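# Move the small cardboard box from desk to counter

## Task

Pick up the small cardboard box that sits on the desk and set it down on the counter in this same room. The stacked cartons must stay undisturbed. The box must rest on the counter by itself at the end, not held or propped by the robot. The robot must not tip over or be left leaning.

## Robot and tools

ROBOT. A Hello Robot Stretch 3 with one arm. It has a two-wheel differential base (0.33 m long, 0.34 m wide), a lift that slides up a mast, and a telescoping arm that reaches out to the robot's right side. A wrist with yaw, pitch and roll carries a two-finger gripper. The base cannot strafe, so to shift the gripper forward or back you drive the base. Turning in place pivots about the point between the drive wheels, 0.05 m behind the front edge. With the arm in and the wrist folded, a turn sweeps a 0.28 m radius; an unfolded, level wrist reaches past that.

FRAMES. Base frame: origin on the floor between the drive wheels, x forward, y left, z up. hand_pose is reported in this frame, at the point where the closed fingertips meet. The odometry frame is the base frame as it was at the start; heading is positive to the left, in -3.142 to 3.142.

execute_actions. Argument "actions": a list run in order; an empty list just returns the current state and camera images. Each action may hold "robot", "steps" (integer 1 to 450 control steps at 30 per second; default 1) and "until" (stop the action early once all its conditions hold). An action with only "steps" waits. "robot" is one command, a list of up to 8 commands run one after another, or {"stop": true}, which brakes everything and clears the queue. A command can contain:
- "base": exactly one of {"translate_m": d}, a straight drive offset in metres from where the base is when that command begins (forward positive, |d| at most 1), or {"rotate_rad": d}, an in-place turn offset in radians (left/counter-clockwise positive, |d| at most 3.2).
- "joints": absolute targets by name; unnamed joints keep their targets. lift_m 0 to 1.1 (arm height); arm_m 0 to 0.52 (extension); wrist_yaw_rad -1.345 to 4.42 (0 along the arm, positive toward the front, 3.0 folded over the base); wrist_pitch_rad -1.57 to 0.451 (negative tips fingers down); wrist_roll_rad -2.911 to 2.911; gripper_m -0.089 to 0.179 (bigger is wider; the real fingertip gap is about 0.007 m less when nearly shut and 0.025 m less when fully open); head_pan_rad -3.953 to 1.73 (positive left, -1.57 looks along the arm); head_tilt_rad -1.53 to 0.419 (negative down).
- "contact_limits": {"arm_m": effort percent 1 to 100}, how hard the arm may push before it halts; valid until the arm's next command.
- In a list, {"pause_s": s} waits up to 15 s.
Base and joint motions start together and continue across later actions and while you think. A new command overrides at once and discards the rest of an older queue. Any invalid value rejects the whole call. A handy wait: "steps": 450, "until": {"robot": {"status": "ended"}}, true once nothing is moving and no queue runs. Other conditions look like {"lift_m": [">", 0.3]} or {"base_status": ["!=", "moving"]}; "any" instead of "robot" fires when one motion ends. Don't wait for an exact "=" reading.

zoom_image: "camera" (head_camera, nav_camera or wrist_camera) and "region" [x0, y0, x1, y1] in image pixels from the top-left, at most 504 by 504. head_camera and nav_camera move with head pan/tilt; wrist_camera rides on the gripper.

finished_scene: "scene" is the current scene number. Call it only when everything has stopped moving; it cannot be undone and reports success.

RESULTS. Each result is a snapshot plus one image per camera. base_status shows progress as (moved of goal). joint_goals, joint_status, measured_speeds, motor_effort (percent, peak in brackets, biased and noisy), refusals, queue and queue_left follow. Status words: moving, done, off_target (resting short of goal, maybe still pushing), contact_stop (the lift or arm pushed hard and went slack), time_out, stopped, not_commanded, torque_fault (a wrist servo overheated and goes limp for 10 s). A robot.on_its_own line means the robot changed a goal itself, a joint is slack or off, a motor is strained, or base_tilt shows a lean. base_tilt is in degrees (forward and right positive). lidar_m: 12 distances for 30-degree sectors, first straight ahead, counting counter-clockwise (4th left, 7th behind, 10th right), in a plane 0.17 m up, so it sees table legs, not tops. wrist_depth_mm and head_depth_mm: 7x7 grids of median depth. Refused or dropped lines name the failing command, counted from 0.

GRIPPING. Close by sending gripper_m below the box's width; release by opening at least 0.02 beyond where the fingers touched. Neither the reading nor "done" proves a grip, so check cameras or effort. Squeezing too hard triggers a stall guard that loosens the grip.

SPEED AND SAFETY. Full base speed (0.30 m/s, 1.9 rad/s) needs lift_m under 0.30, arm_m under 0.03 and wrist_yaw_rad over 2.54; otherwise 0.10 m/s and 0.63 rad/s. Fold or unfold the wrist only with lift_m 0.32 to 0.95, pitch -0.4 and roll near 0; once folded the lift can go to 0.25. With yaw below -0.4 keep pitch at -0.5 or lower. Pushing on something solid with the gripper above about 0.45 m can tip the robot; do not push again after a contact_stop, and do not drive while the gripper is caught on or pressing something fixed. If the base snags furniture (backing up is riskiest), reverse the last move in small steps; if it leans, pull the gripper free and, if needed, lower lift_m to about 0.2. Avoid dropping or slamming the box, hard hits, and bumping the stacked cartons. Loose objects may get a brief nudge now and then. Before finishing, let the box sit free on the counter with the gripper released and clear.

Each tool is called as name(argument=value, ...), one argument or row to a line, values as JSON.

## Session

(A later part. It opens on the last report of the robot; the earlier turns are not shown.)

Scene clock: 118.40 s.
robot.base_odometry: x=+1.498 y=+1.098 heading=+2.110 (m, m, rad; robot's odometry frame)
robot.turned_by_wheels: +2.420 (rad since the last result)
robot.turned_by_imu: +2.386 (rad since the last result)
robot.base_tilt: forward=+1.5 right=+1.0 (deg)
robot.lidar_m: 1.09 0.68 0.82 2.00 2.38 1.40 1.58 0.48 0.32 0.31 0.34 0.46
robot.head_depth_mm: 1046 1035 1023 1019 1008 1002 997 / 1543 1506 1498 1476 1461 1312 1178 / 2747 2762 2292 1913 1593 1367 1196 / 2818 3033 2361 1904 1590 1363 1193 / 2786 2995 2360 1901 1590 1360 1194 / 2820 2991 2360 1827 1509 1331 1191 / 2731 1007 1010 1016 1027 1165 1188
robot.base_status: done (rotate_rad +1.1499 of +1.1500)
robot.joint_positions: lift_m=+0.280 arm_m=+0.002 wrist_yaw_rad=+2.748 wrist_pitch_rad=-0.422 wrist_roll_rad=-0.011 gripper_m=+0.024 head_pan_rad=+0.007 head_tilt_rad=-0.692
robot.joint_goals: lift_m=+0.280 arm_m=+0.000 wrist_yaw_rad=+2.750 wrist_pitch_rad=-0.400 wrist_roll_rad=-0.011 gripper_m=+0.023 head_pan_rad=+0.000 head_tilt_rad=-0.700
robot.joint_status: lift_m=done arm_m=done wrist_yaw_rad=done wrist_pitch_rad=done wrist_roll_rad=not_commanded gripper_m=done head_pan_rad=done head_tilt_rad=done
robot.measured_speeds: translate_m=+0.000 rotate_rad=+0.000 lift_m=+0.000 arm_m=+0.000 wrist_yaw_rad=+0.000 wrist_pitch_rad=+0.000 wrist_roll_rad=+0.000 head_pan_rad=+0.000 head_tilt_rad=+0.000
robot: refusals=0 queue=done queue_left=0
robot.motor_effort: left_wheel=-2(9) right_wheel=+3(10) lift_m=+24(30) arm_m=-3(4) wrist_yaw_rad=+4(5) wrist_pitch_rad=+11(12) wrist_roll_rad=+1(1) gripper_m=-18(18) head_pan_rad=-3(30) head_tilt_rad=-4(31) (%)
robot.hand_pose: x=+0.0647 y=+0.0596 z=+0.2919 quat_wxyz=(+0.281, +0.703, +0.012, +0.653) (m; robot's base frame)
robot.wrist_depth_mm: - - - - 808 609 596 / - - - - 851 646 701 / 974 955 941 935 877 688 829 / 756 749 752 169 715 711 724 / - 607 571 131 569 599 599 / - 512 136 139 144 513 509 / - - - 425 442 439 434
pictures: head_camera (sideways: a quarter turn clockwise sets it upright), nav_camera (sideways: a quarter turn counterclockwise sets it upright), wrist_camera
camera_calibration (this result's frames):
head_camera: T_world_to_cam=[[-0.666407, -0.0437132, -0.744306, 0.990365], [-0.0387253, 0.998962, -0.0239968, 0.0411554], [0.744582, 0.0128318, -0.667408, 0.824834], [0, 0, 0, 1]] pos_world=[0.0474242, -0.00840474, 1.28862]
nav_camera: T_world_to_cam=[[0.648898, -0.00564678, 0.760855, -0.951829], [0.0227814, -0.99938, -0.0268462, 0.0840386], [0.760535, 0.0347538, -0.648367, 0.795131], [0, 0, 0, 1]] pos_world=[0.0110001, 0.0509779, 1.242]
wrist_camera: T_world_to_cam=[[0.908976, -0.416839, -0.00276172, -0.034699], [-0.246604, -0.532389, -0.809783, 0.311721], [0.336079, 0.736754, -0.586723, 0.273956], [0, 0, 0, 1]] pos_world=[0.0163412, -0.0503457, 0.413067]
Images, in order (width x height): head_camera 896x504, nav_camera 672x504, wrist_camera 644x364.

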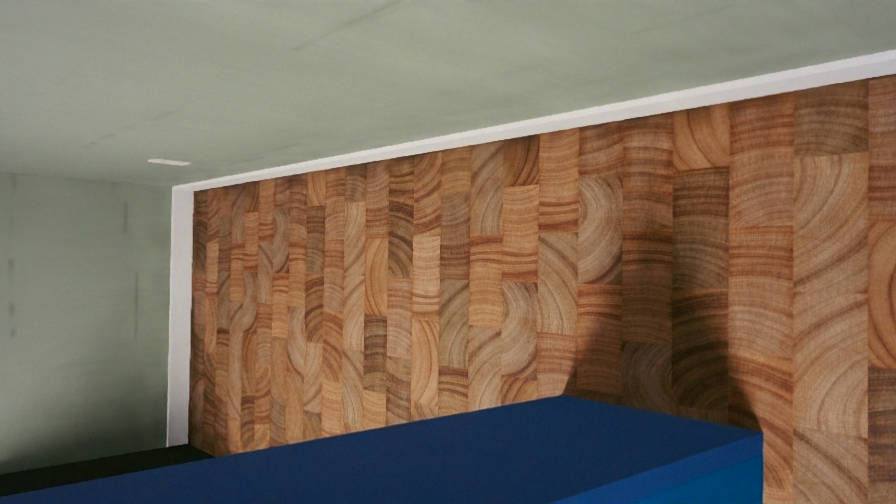

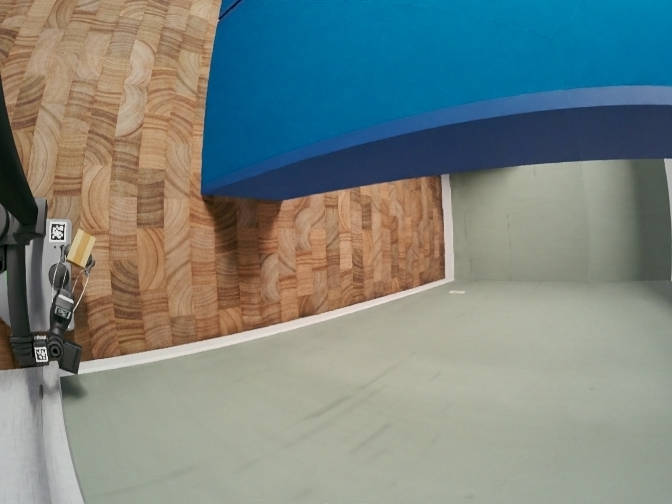

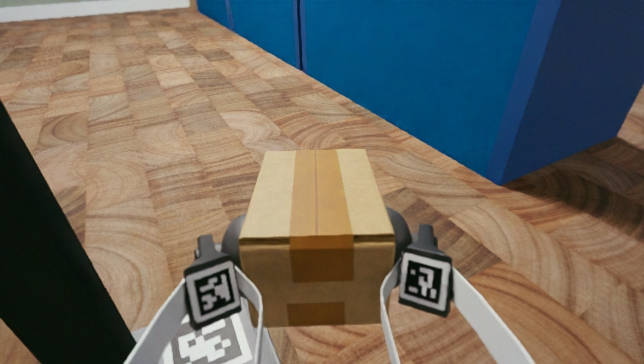

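execute_actions(
  actions=[
    {"robot":[{"base":{"rotate_rad":0.07}},{"base":{"translate_m":0.8}},{"base":{"translate_m":0.8},"joints":{"head_pan_rad":1.3,"head_tilt_rad":-0.5}}],"steps":450,"until":{"robot":{"status":"ended"}}},
  ],
)

Scene clock: 133.00 s.
robot.base_odometry: x=+0.584 y=+2.411 heading=+2.179 (m, m, rad; robot's odometry frame)
robot.turned_by_wheels: +0.070 (rad since the last result)
robot.turned_by_imu: +0.074 (rad since the last result)
robot.base_tilt: forward=+1.4 right=+1.0 (deg)
robot.lidar_m: 1.58 1.26 1.44 1.93 0.86 0.58 1.32 0.51 0.38 0.37 0.39 0.54
robot.head_depth_mm: 2806 1992 1887 1951 1924 1580 1327 / 3128 2266 2328 2372 1911 1554 1321 / 3060 3374 3315 2452 1900 1569 1317 / 3005 3297 3457 2455 1896 1551 1311 / 2950 3215 3377 2441 1883 1544 1311 / 2929 3167 3228 2400 1880 1542 1297 / 2833 3086 3221 2409 1881 1524 1300
robot.base_status: done (translate_m +0.8000 of +0.8000)
robot.joint_positions: lift_m=+0.280 arm_m=+0.002 wrist_yaw_rad=+2.748 wrist_pitch_rad=-0.422 wrist_roll_rad=-0.011 gripper_m=+0.024 head_pan_rad=+1.293 head_tilt_rad=-0.507
robot.joint_goals: lift_m=+0.280 arm_m=+0.000 wrist_yaw_rad=+2.750 wrist_pitch_rad=-0.400 wrist_roll_rad=-0.011 gripper_m=+0.023 head_pan_rad=+1.300 head_tilt_rad=-0.500
robot.joint_status: lift_m=done arm_m=done wrist_yaw_rad=done wrist_pitch_rad=done wrist_roll_rad=not_commanded gripper_m=done head_pan_rad=done head_tilt_rad=done
robot.measured_speeds: translate_m=+0.000 rotate_rad=+0.000 lift_m=+0.000 arm_m=+0.000 wrist_yaw_rad=+0.000 wrist_pitch_rad=+0.000 wrist_roll_rad=+0.000 head_pan_rad=+0.000 head_tilt_rad=+0.000
robot: refusals=0 queue=done queue_left=0
robot.motor_effort: left_wheel=-3(11) right_wheel=+4(9) lift_m=+24(24) arm_m=-3(3) wrist_yaw_rad=+3(3) wrist_pitch_rad=+11(11) wrist_roll_rad=+1(1) gripper_m=-18(18) head_pan_rad=+2(31) head_tilt_rad=+4(25) (%)
robot.hand_pose: x=+0.0647 y=+0.0596 z=+0.2919 quat_wxyz=(+0.281, +0.703, +0.012, +0.653) (m; robot's base frame)
robot.wrist_depth_mm: - - - - - - - / - - - - - - - / 975 960 966 969 951 951 919 / 740 761 728 169 753 740 734 / - 615 566 131 576 605 592 / - 514 136 139 144 508 507 / - - - 429 441 436 438
pictures: head_camera (sideways: a quarter turn clockwise sets it upright), nav_camera (sideways: a quarter turn counterclockwise sets it upright), wrist_camera
camera_calibration (this result's frames):
head_camera: T_world_to_cam=[[-0.104596, -0.509053, -0.854356, 1.13041], [-0.96822, 0.248361, -0.0294454, 0.0539253], [0.227178, 0.824125, -0.518853, 0.63473], [0, 0, 0, 1]] pos_world=[0.0262506, 0.0389459, 1.29669]
nav_camera: T_world_to_cam=[[0.146293, 0.475739, 0.867335, -1.08758], [0.966785, -0.254513, -0.0234648, 0.0738839], [0.209585, 0.841959, -0.497171, 0.60179], [0, 0, 0, 1]] pos_world=[-0.0384501, 0.0295287, 1.24423]
wrist_camera: T_world_to_cam=[[0.908996, -0.416795, -0.00276135, -0.0346908], [-0.246578, -0.532401, -0.809783, 0.311721], [0.336043, 0.736771, -0.586723, 0.273955], [0, 0, 0, 1]] pos_world=[0.0163365, -0.0503403, 0.413067]
Images, in order (width x height): head_camera 896x504, nav_camera 672x504, wrist_camera 644x364.

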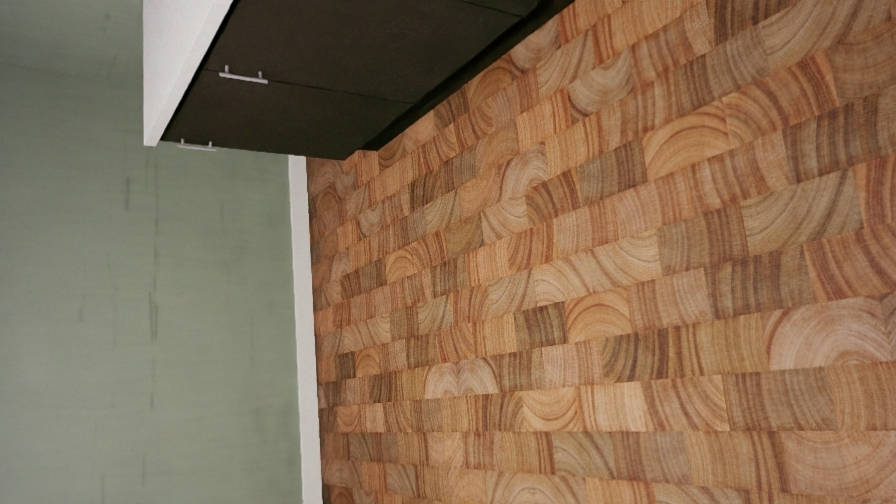

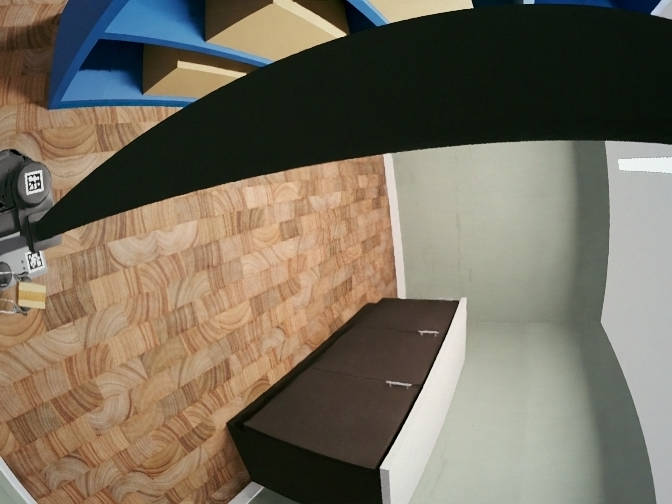

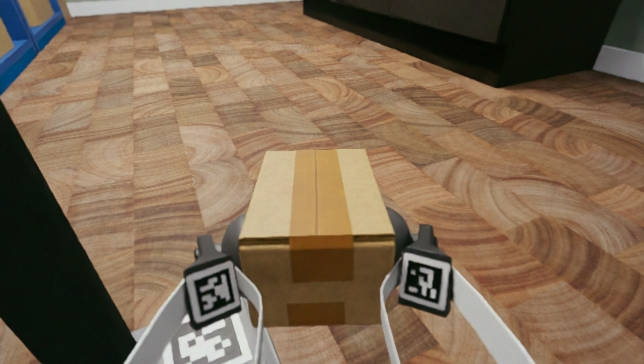

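execute_actions(
  actions=[
    {"robot":[{"base":{"rotate_rad":1.17}},{"base":{"translate_m":1.0}},{"base":{"rotate_rad":0.5},"joints":{"lift_m":0.6,"head_pan_rad":-1.3,"head_tilt_rad":-0.5}},{"joints":{"lift_m":0.94,"wrist_yaw_rad":0}},{"joints":{"lift_m":1.05,"wrist_pitch_rad":-0.3}}],"steps":450,"until":{"robot":{"status":"ended"}}},
    {"steps":300,"until":{"robot":{"status":"ended"}}},
  ],
)

Scene clock: 157.50 s.
robot.base_odometry: x=-0.395 y=+2.204 heading=-2.434 (m, m, rad; robot's odometry frame)
robot.turned_by_wheels: +1.670 (rad since the last result)
robot.turned_by_imu: +1.644 (rad since the last result)
robot.base_tilt: forward=+1.5 right=+1.0 (deg)
robot.lidar_m: 2.40 1.16 0.92 0.91 1.46 1.31 1.30 1.40 0.63 0.62 0.67 1.02
robot.head_depth_mm: 1010 1087 1072 781 - - - / 1053 1132 1061 780 749 839 946 / 1087 1177 1054 741 785 886 1018 / 1136 1235 1038 770 837 947 1100 / 1187 1299 1033 796 881 1020 1225 / 1244 1336 1027 833 956 1104 1277 / 1300 1402 1012 893 1024 1203 1305
robot.base_status: done (rotate_rad +0.4999 of +0.5000)
robot.joint_positions: lift_m=+1.050 arm_m=+0.002 wrist_yaw_rad=+0.003 wrist_pitch_rad=-0.327 wrist_roll_rad=-0.011 gripper_m=+0.024 head_pan_rad=-1.293 head_tilt_rad=-0.506
robot.joint_goals: lift_m=+1.050 arm_m=+0.000 wrist_yaw_rad=+0.000 wrist_pitch_rad=-0.300 wrist_roll_rad=-0.011 gripper_m=+0.023 head_pan_rad=-1.300 head_tilt_rad=-0.500
robot.joint_status: lift_m=done arm_m=done wrist_yaw_rad=done wrist_pitch_rad=done wrist_roll_rad=not_commanded gripper_m=done head_pan_rad=done head_tilt_rad=done
robot.measured_speeds: translate_m=+0.000 rotate_rad=+0.000 lift_m=+0.000 arm_m=+0.000 wrist_yaw_rad=+0.000 wrist_pitch_rad=+0.000 wrist_roll_rad=+0.000 head_pan_rad=+0.000 head_tilt_rad=+0.000
robot: refusals=0 queue=done queue_left=0
robot.motor_effort: left_wheel=-3(10) right_wheel=+3(10) lift_m=+30(32) arm_m=-3(3) wrist_yaw_rad=-3(3) wrist_pitch_rad=+14(15) wrist_roll_rad=+1(1) gripper_m=-18(18) head_pan_rad=-3(31) head_tilt_rad=+4(4) (%)
robot.hand_pose: x=-0.0208 y=-0.3820 z=+1.0833 quat_wxyz=(+0.702, +0.117, -0.693, -0.114) (m; robot's base frame)
robot.wrist_depth_mm: 932 937 910 879 880 870 828 / - - 964 933 938 904 893 / 828 840 825 809 935 978 964 / 606 594 594 168 582 - - / 491 488 471 131 446 - - / 561 544 137 139 144 - - / 629 611 600 567 563 - -
pictures: head_camera (sideways: a quarter turn clockwise sets it upright), nav_camera (sideways: a quarter turn counterclockwise sets it upright), wrist_camera
camera_calibration (this result's frames):
head_camera: T_world_to_cam=[[-0.179566, 0.486948, -0.854773, 1.13141], [0.953518, 0.299892, -0.029467, 0.0422308], [0.241991, -0.820333, -0.518164, 0.633745], [0, 0, 0, 1]] pos_world=[0.00953415, -0.0437195, 1.29672]
nav_camera: T_world_to_cam=[[0.126566, -0.480642, 0.867735, -1.08799], [-0.955533, -0.29395, -0.0234482, 0.0855886], [0.266341, -0.826182, -0.496473, 0.600536], [0, 0, 0, 1]] pos_world=[0.0595372, -0.00162092, 1.24424]
wrist_camera: T_world_to_cam=[[-0.999447, 0.0326871, -0.00616135, -0.00323101], [0.0218971, 0.507124, -0.861595, 1.15525], [-0.0250385, -0.861253, -0.507559, 0.388736], [0, 0, 0, 1]] pos_world=[-0.0187925, -0.250948, 1.19264]
Images, in order (width x height): head_camera 896x504, nav_camera 672x504, wrist_camera 644x364.

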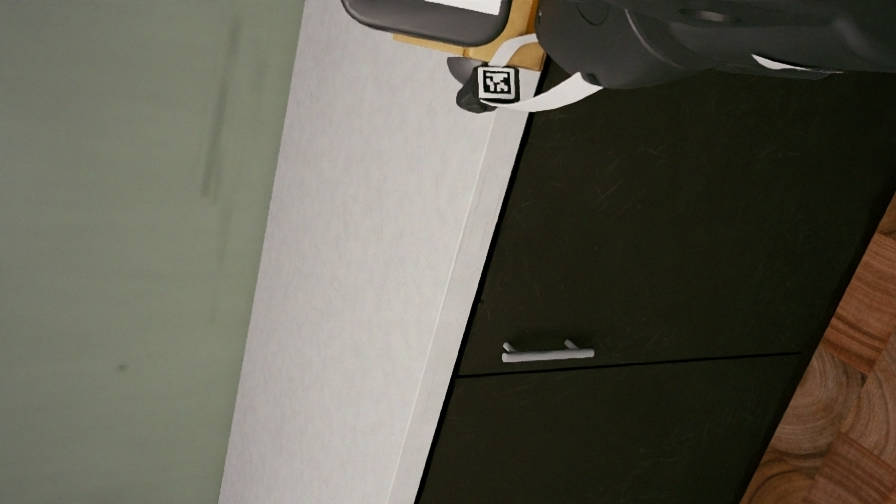

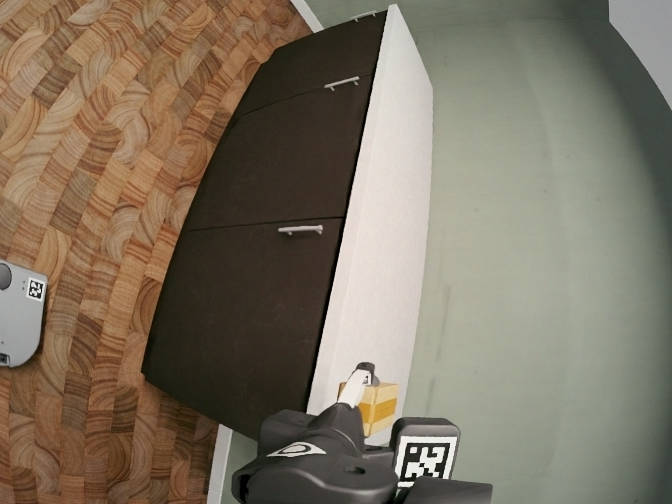

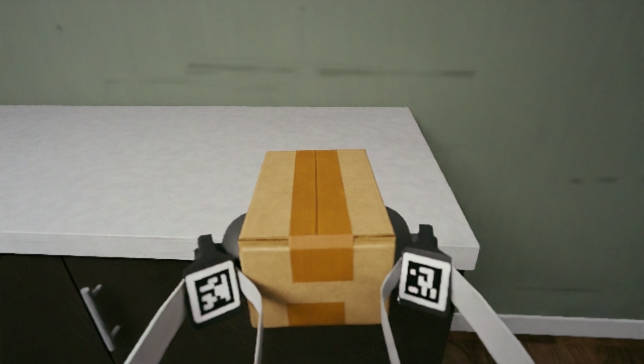

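execute_actions(
  actions=[
    {"robot":{"joints":{"lift_m":0.93,"arm_m":0.42}},"steps":450,"until":{"robot":{"status":"ended"}}},
  ],
)

Scene clock: 166.27 s.
robot.base_odometry: x=-0.395 y=+2.204 heading=-2.434 (m, m, rad; robot's odometry frame)
robot.turned_by_wheels: +0.000 (rad since the last result)
robot.turned_by_imu: -0.002 (rad since the last result)
robot.base_tilt: forward=+1.5 right=+1.1 (deg)
robot.lidar_m: 2.40 1.16 0.91 0.91 1.45 1.31 1.30 1.40 0.63 0.62 0.67 1.02
robot.head_depth_mm: 1012 1093 1127 717 704 783 884 / 1051 1132 1060 745 743 830 945 / 1091 1180 1048 742 783 887 1018 / 1138 1235 1042 769 837 949 1099 / 1183 1295 1029 801 882 1021 1226 / 1231 1337 1026 830 953 1109 1280 / 1298 1408 1016 892 1023 1203 1299
robot.base_status: done (rotate_rad +0.4999 of +0.5000)
robot.joint_positions: lift_m=+0.930 arm_m=+0.420 wrist_yaw_rad=+0.002 wrist_pitch_rad=-0.327 wrist_roll_rad=-0.011 gripper_m=+0.024 head_pan_rad=-1.293 head_tilt_rad=-0.506
robot.joint_goals: lift_m=+0.930 arm_m=+0.420 wrist_yaw_rad=+0.000 wrist_pitch_rad=-0.300 wrist_roll_rad=-0.011 gripper_m=+0.023 head_pan_rad=-1.300 head_tilt_rad=-0.500
robot.joint_status: lift_m=done arm_m=done wrist_yaw_rad=done wrist_pitch_rad=done wrist_roll_rad=not_commanded gripper_m=done head_pan_rad=done head_tilt_rad=done
robot.measured_speeds: translate_m=+0.000 rotate_rad=+0.000 lift_m=+0.000 arm_m=+0.000 wrist_yaw_rad=+0.000 wrist_pitch_rad=+0.000 wrist_roll_rad=+0.000 head_pan_rad=+0.000 head_tilt_rad=+0.000
robot: refusals=0 queue=done queue_left=0
robot.motor_effort: left_wheel=-3(3) right_wheel=+4(3) lift_m=+24(31) arm_m=+4(4) wrist_yaw_rad=-2(3) wrist_pitch_rad=+14(14) wrist_roll_rad=+1(1) gripper_m=-19(19) head_pan_rad=-3(3) head_tilt_rad=+4(4) (%)
robot.hand_pose: x=-0.0211 y=-0.7995 z=+0.9637 quat_wxyz=(+0.702, +0.117, -0.693, -0.114) (m; robot's base frame)
robot.wrist_depth_mm: 531 527 514 509 496 490 485 / 573 563 557 542 534 531 513 / 480 477 468 466 456 482 549 / 347 340 337 169 333 330 591 / 269 267 245 132 250 260 259 / 220 219 137 138 144 215 214 / 186 185 180 178 183 182 182
pictures: head_camera (sideways: a quarter turn clockwise sets it upright), nav_camera (sideways: a quarter turn counterclockwise sets it upright), wrist_camera
camera_calibration (this result's frames):
head_camera: T_world_to_cam=[[-0.179464, 0.486986, -0.854773, 1.13141], [0.953581, 0.299692, -0.0294671, 0.0422304], [0.241819, -0.820384, -0.518164, 0.633745], [0, 0, 0, 1]] pos_world=[0.00952496, -0.0437202, 1.29672]
nav_camera: T_world_to_cam=[[0.126465, -0.480668, 0.867736, -1.08799], [-0.955595, -0.293749, -0.0234482, 0.0855889], [0.266167, -0.826238, -0.496473, 0.600536], [0, 0, 0, 1]] pos_world=[0.0595369, -0.00163216, 1.24424]
wrist_camera: T_world_to_cam=[[-0.999408, 0.0338363, -0.00617946, 0.0103461], [0.0224827, 0.506665, -0.86185, 1.26382], [-0.0260309, -0.861479, -0.507125, -0.0321927], [0, 0, 0, 1]] pos_world=[-0.0189122, -0.668418, 1.07297]
Images, in order (width x height): head_camera 896x504, nav_camera 672x504, wrist_camera 644x364.

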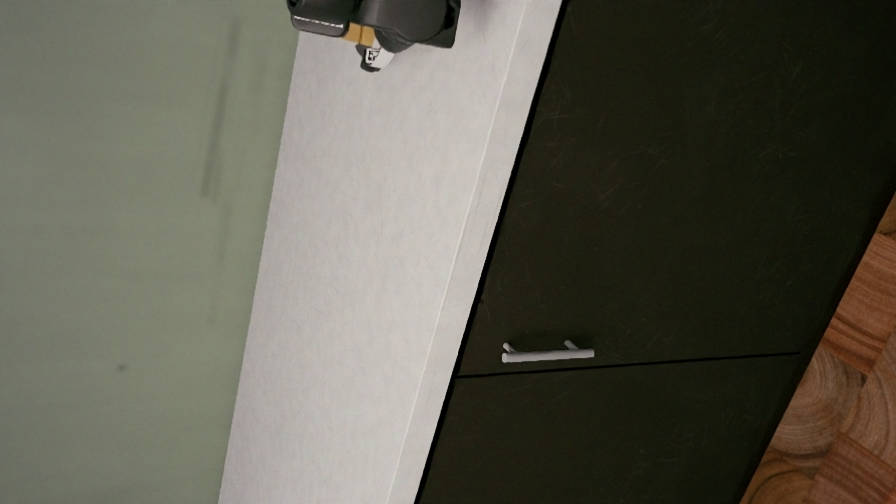

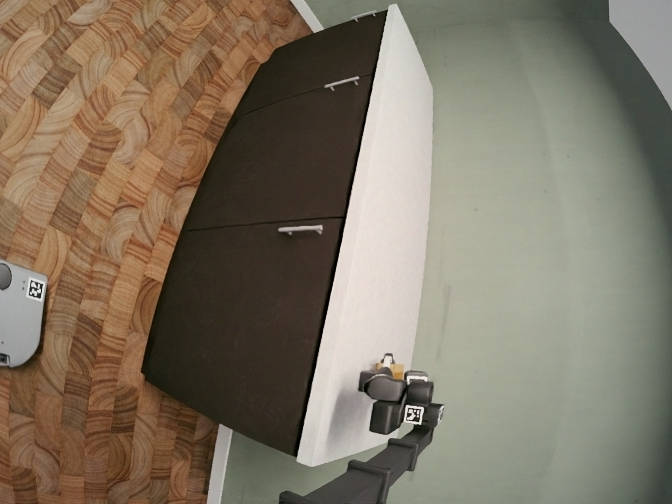

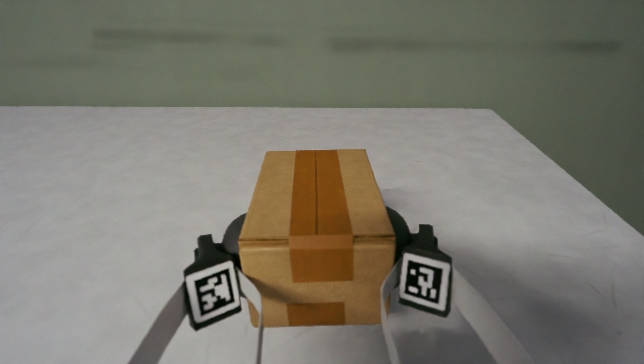

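About 3 cm gap.

execute_actions(
  actions=[
    {"robot":[{"joints":{"lift_m":0.901}},{"joints":{"gripper_m":0.14}},{"joints":{"arm_m":0.28,"lift_m":0.92}}],"steps":450,"until":{"robot":{"status":"ended"}}},
  ],
)

Scene clock: 177.17 s.
robot.base_odometry: x=-0.395 y=+2.204 heading=-2.434 (m, m, rad; robot's odometry frame)
robot.turned_by_wheels: +0.000 (rad since the last result)
robot.turned_by_imu: -0.002 (rad since the last result)
robot.base_tilt: forward=+1.4 right=+1.1 (deg)
robot.lidar_m: 2.40 1.16 0.92 0.91 1.46 1.31 1.30 1.40 0.63 0.62 0.67 1.02
robot.head_depth_mm: 1010 1089 1073 - 720 785 885 / 1045 1133 1059 741 740 830 950 / 1089 1181 1051 742 784 888 1020 / 1137 1237 1041 769 835 952 1102 / 1184 1293 1033 799 883 1021 1229 / 1236 1341 1025 831 956 1105 1275 / 1296 1400 1014 894 1026 1205 1304
robot.base_status: done (rotate_rad +0.4999 of +0.5000)
robot.joint_positions: lift_m=+0.920 arm_m=+0.280 wrist_yaw_rad=+0.002 wrist_pitch_rad=-0.319 wrist_roll_rad=-0.011 gripper_m=+0.140 head_pan_rad=-1.293 head_tilt_rad=-0.506
robot.joint_goals: lift_m=+0.920 arm_m=+0.280 wrist_yaw_rad=+0.000 wrist_pitch_rad=-0.300 wrist_roll_rad=-0.011 gripper_m=+0.140 head_pan_rad=-1.300 head_tilt_rad=-0.500
robot.joint_status: lift_m=done arm_m=done wrist_yaw_rad=done wrist_pitch_rad=done wrist_roll_rad=not_commanded gripper_m=done head_pan_rad=done head_tilt_rad=done
robot.measured_speeds: translate_m=+0.000 rotate_rad=+0.000 lift_m=+0.000 arm_m=+0.000 wrist_yaw_rad=+0.000 wrist_pitch_rad=+0.000 wrist_roll_rad=+0.000 head_pan_rad=+0.000 head_tilt_rad=+0.000
robot: refusals=0 queue=done queue_left=0
robot.motor_effort: left_wheel=-3(3) right_wheel=+3(3) lift_m=+29(31) arm_m=-4(2) wrist_yaw_rad=-2(2) wrist_pitch_rad=+9(14) wrist_roll_rad=+1(1) gripper_m=+0(81) head_pan_rad=-3(3) head_tilt_rad=+3(4) (%)
robot.hand_pose: x=-0.0211 y=-0.6611 z=+0.9554 quat_wxyz=(+0.702, +0.114, -0.694, -0.111) (m; robot's base frame)
robot.wrist_depth_mm: 667 648 646 638 617 617 609 / 697 686 671 665 648 663 644 / 468 457 449 325 445 522 688 / 332 332 328 284 319 318 738 / 258 265 253 251 250 260 247 / 212 - 208 208 206 - 203 / 184 172 177 175 175 174 173
pictures: head_camera (sideways: a quarter turn clockwise sets it upright), nav_camera (sideways: a quarter turn counterclockwise sets it upright), wrist_camera
camera_calibration (this result's frames):
head_camera: T_world_to_cam=[[-0.179464, 0.486986, -0.854773, 1.13141], [0.953581, 0.299692, -0.0294671, 0.0422304], [0.241819, -0.820384, -0.518164, 0.633745], [0, 0, 0, 1]] pos_world=[0.00952496, -0.0437202, 1.29672]
nav_camera: T_world_to_cam=[[0.126464, -0.480668, 0.867736, -1.08799], [-0.955595, -0.293749, -0.0234482, 0.0855889], [0.266167, -0.826238, -0.496473, 0.600537], [0, 0, 0, 1]] pos_world=[0.0595369, -0.00163216, 1.24424]
wrist_camera: T_world_to_cam=[[-0.999408, 0.0337849, -0.00646497, 0.0058535], [0.0224942, 0.499718, -0.865896, 1.1858], [-0.0260235, -0.865529, -0.500182, 0.0734493], [0, 0, 0, 1]] pos_world=[-0.0189122, -0.529191, 1.06356]
Images, in order (width x height): head_camera 896x504, nav_camera 672x504, wrist_camera 644x364.

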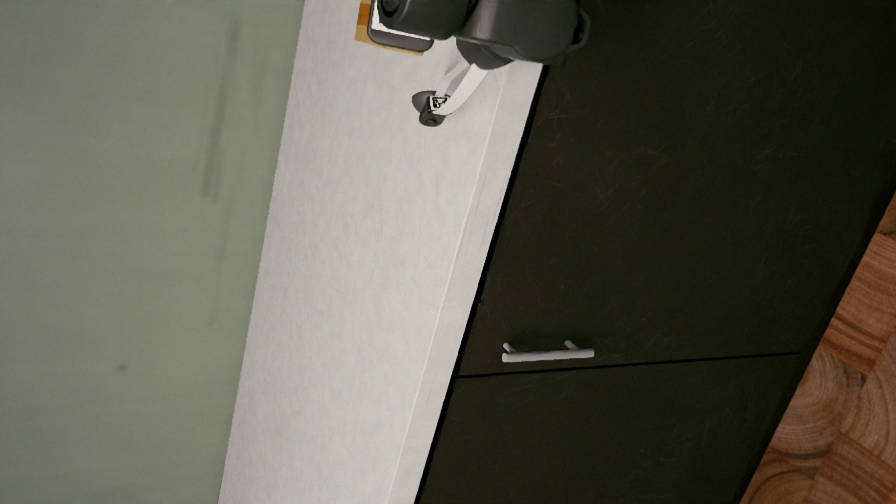

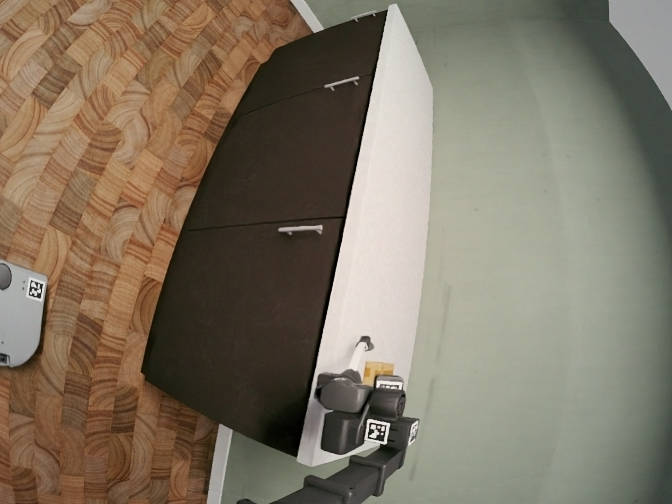

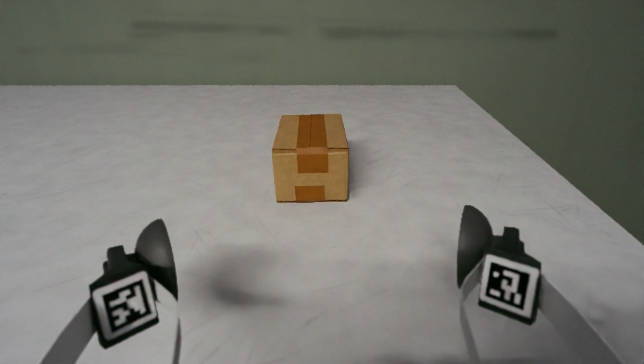

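finished_scene(
  scene=1,
)

The scene is finished: the task was done.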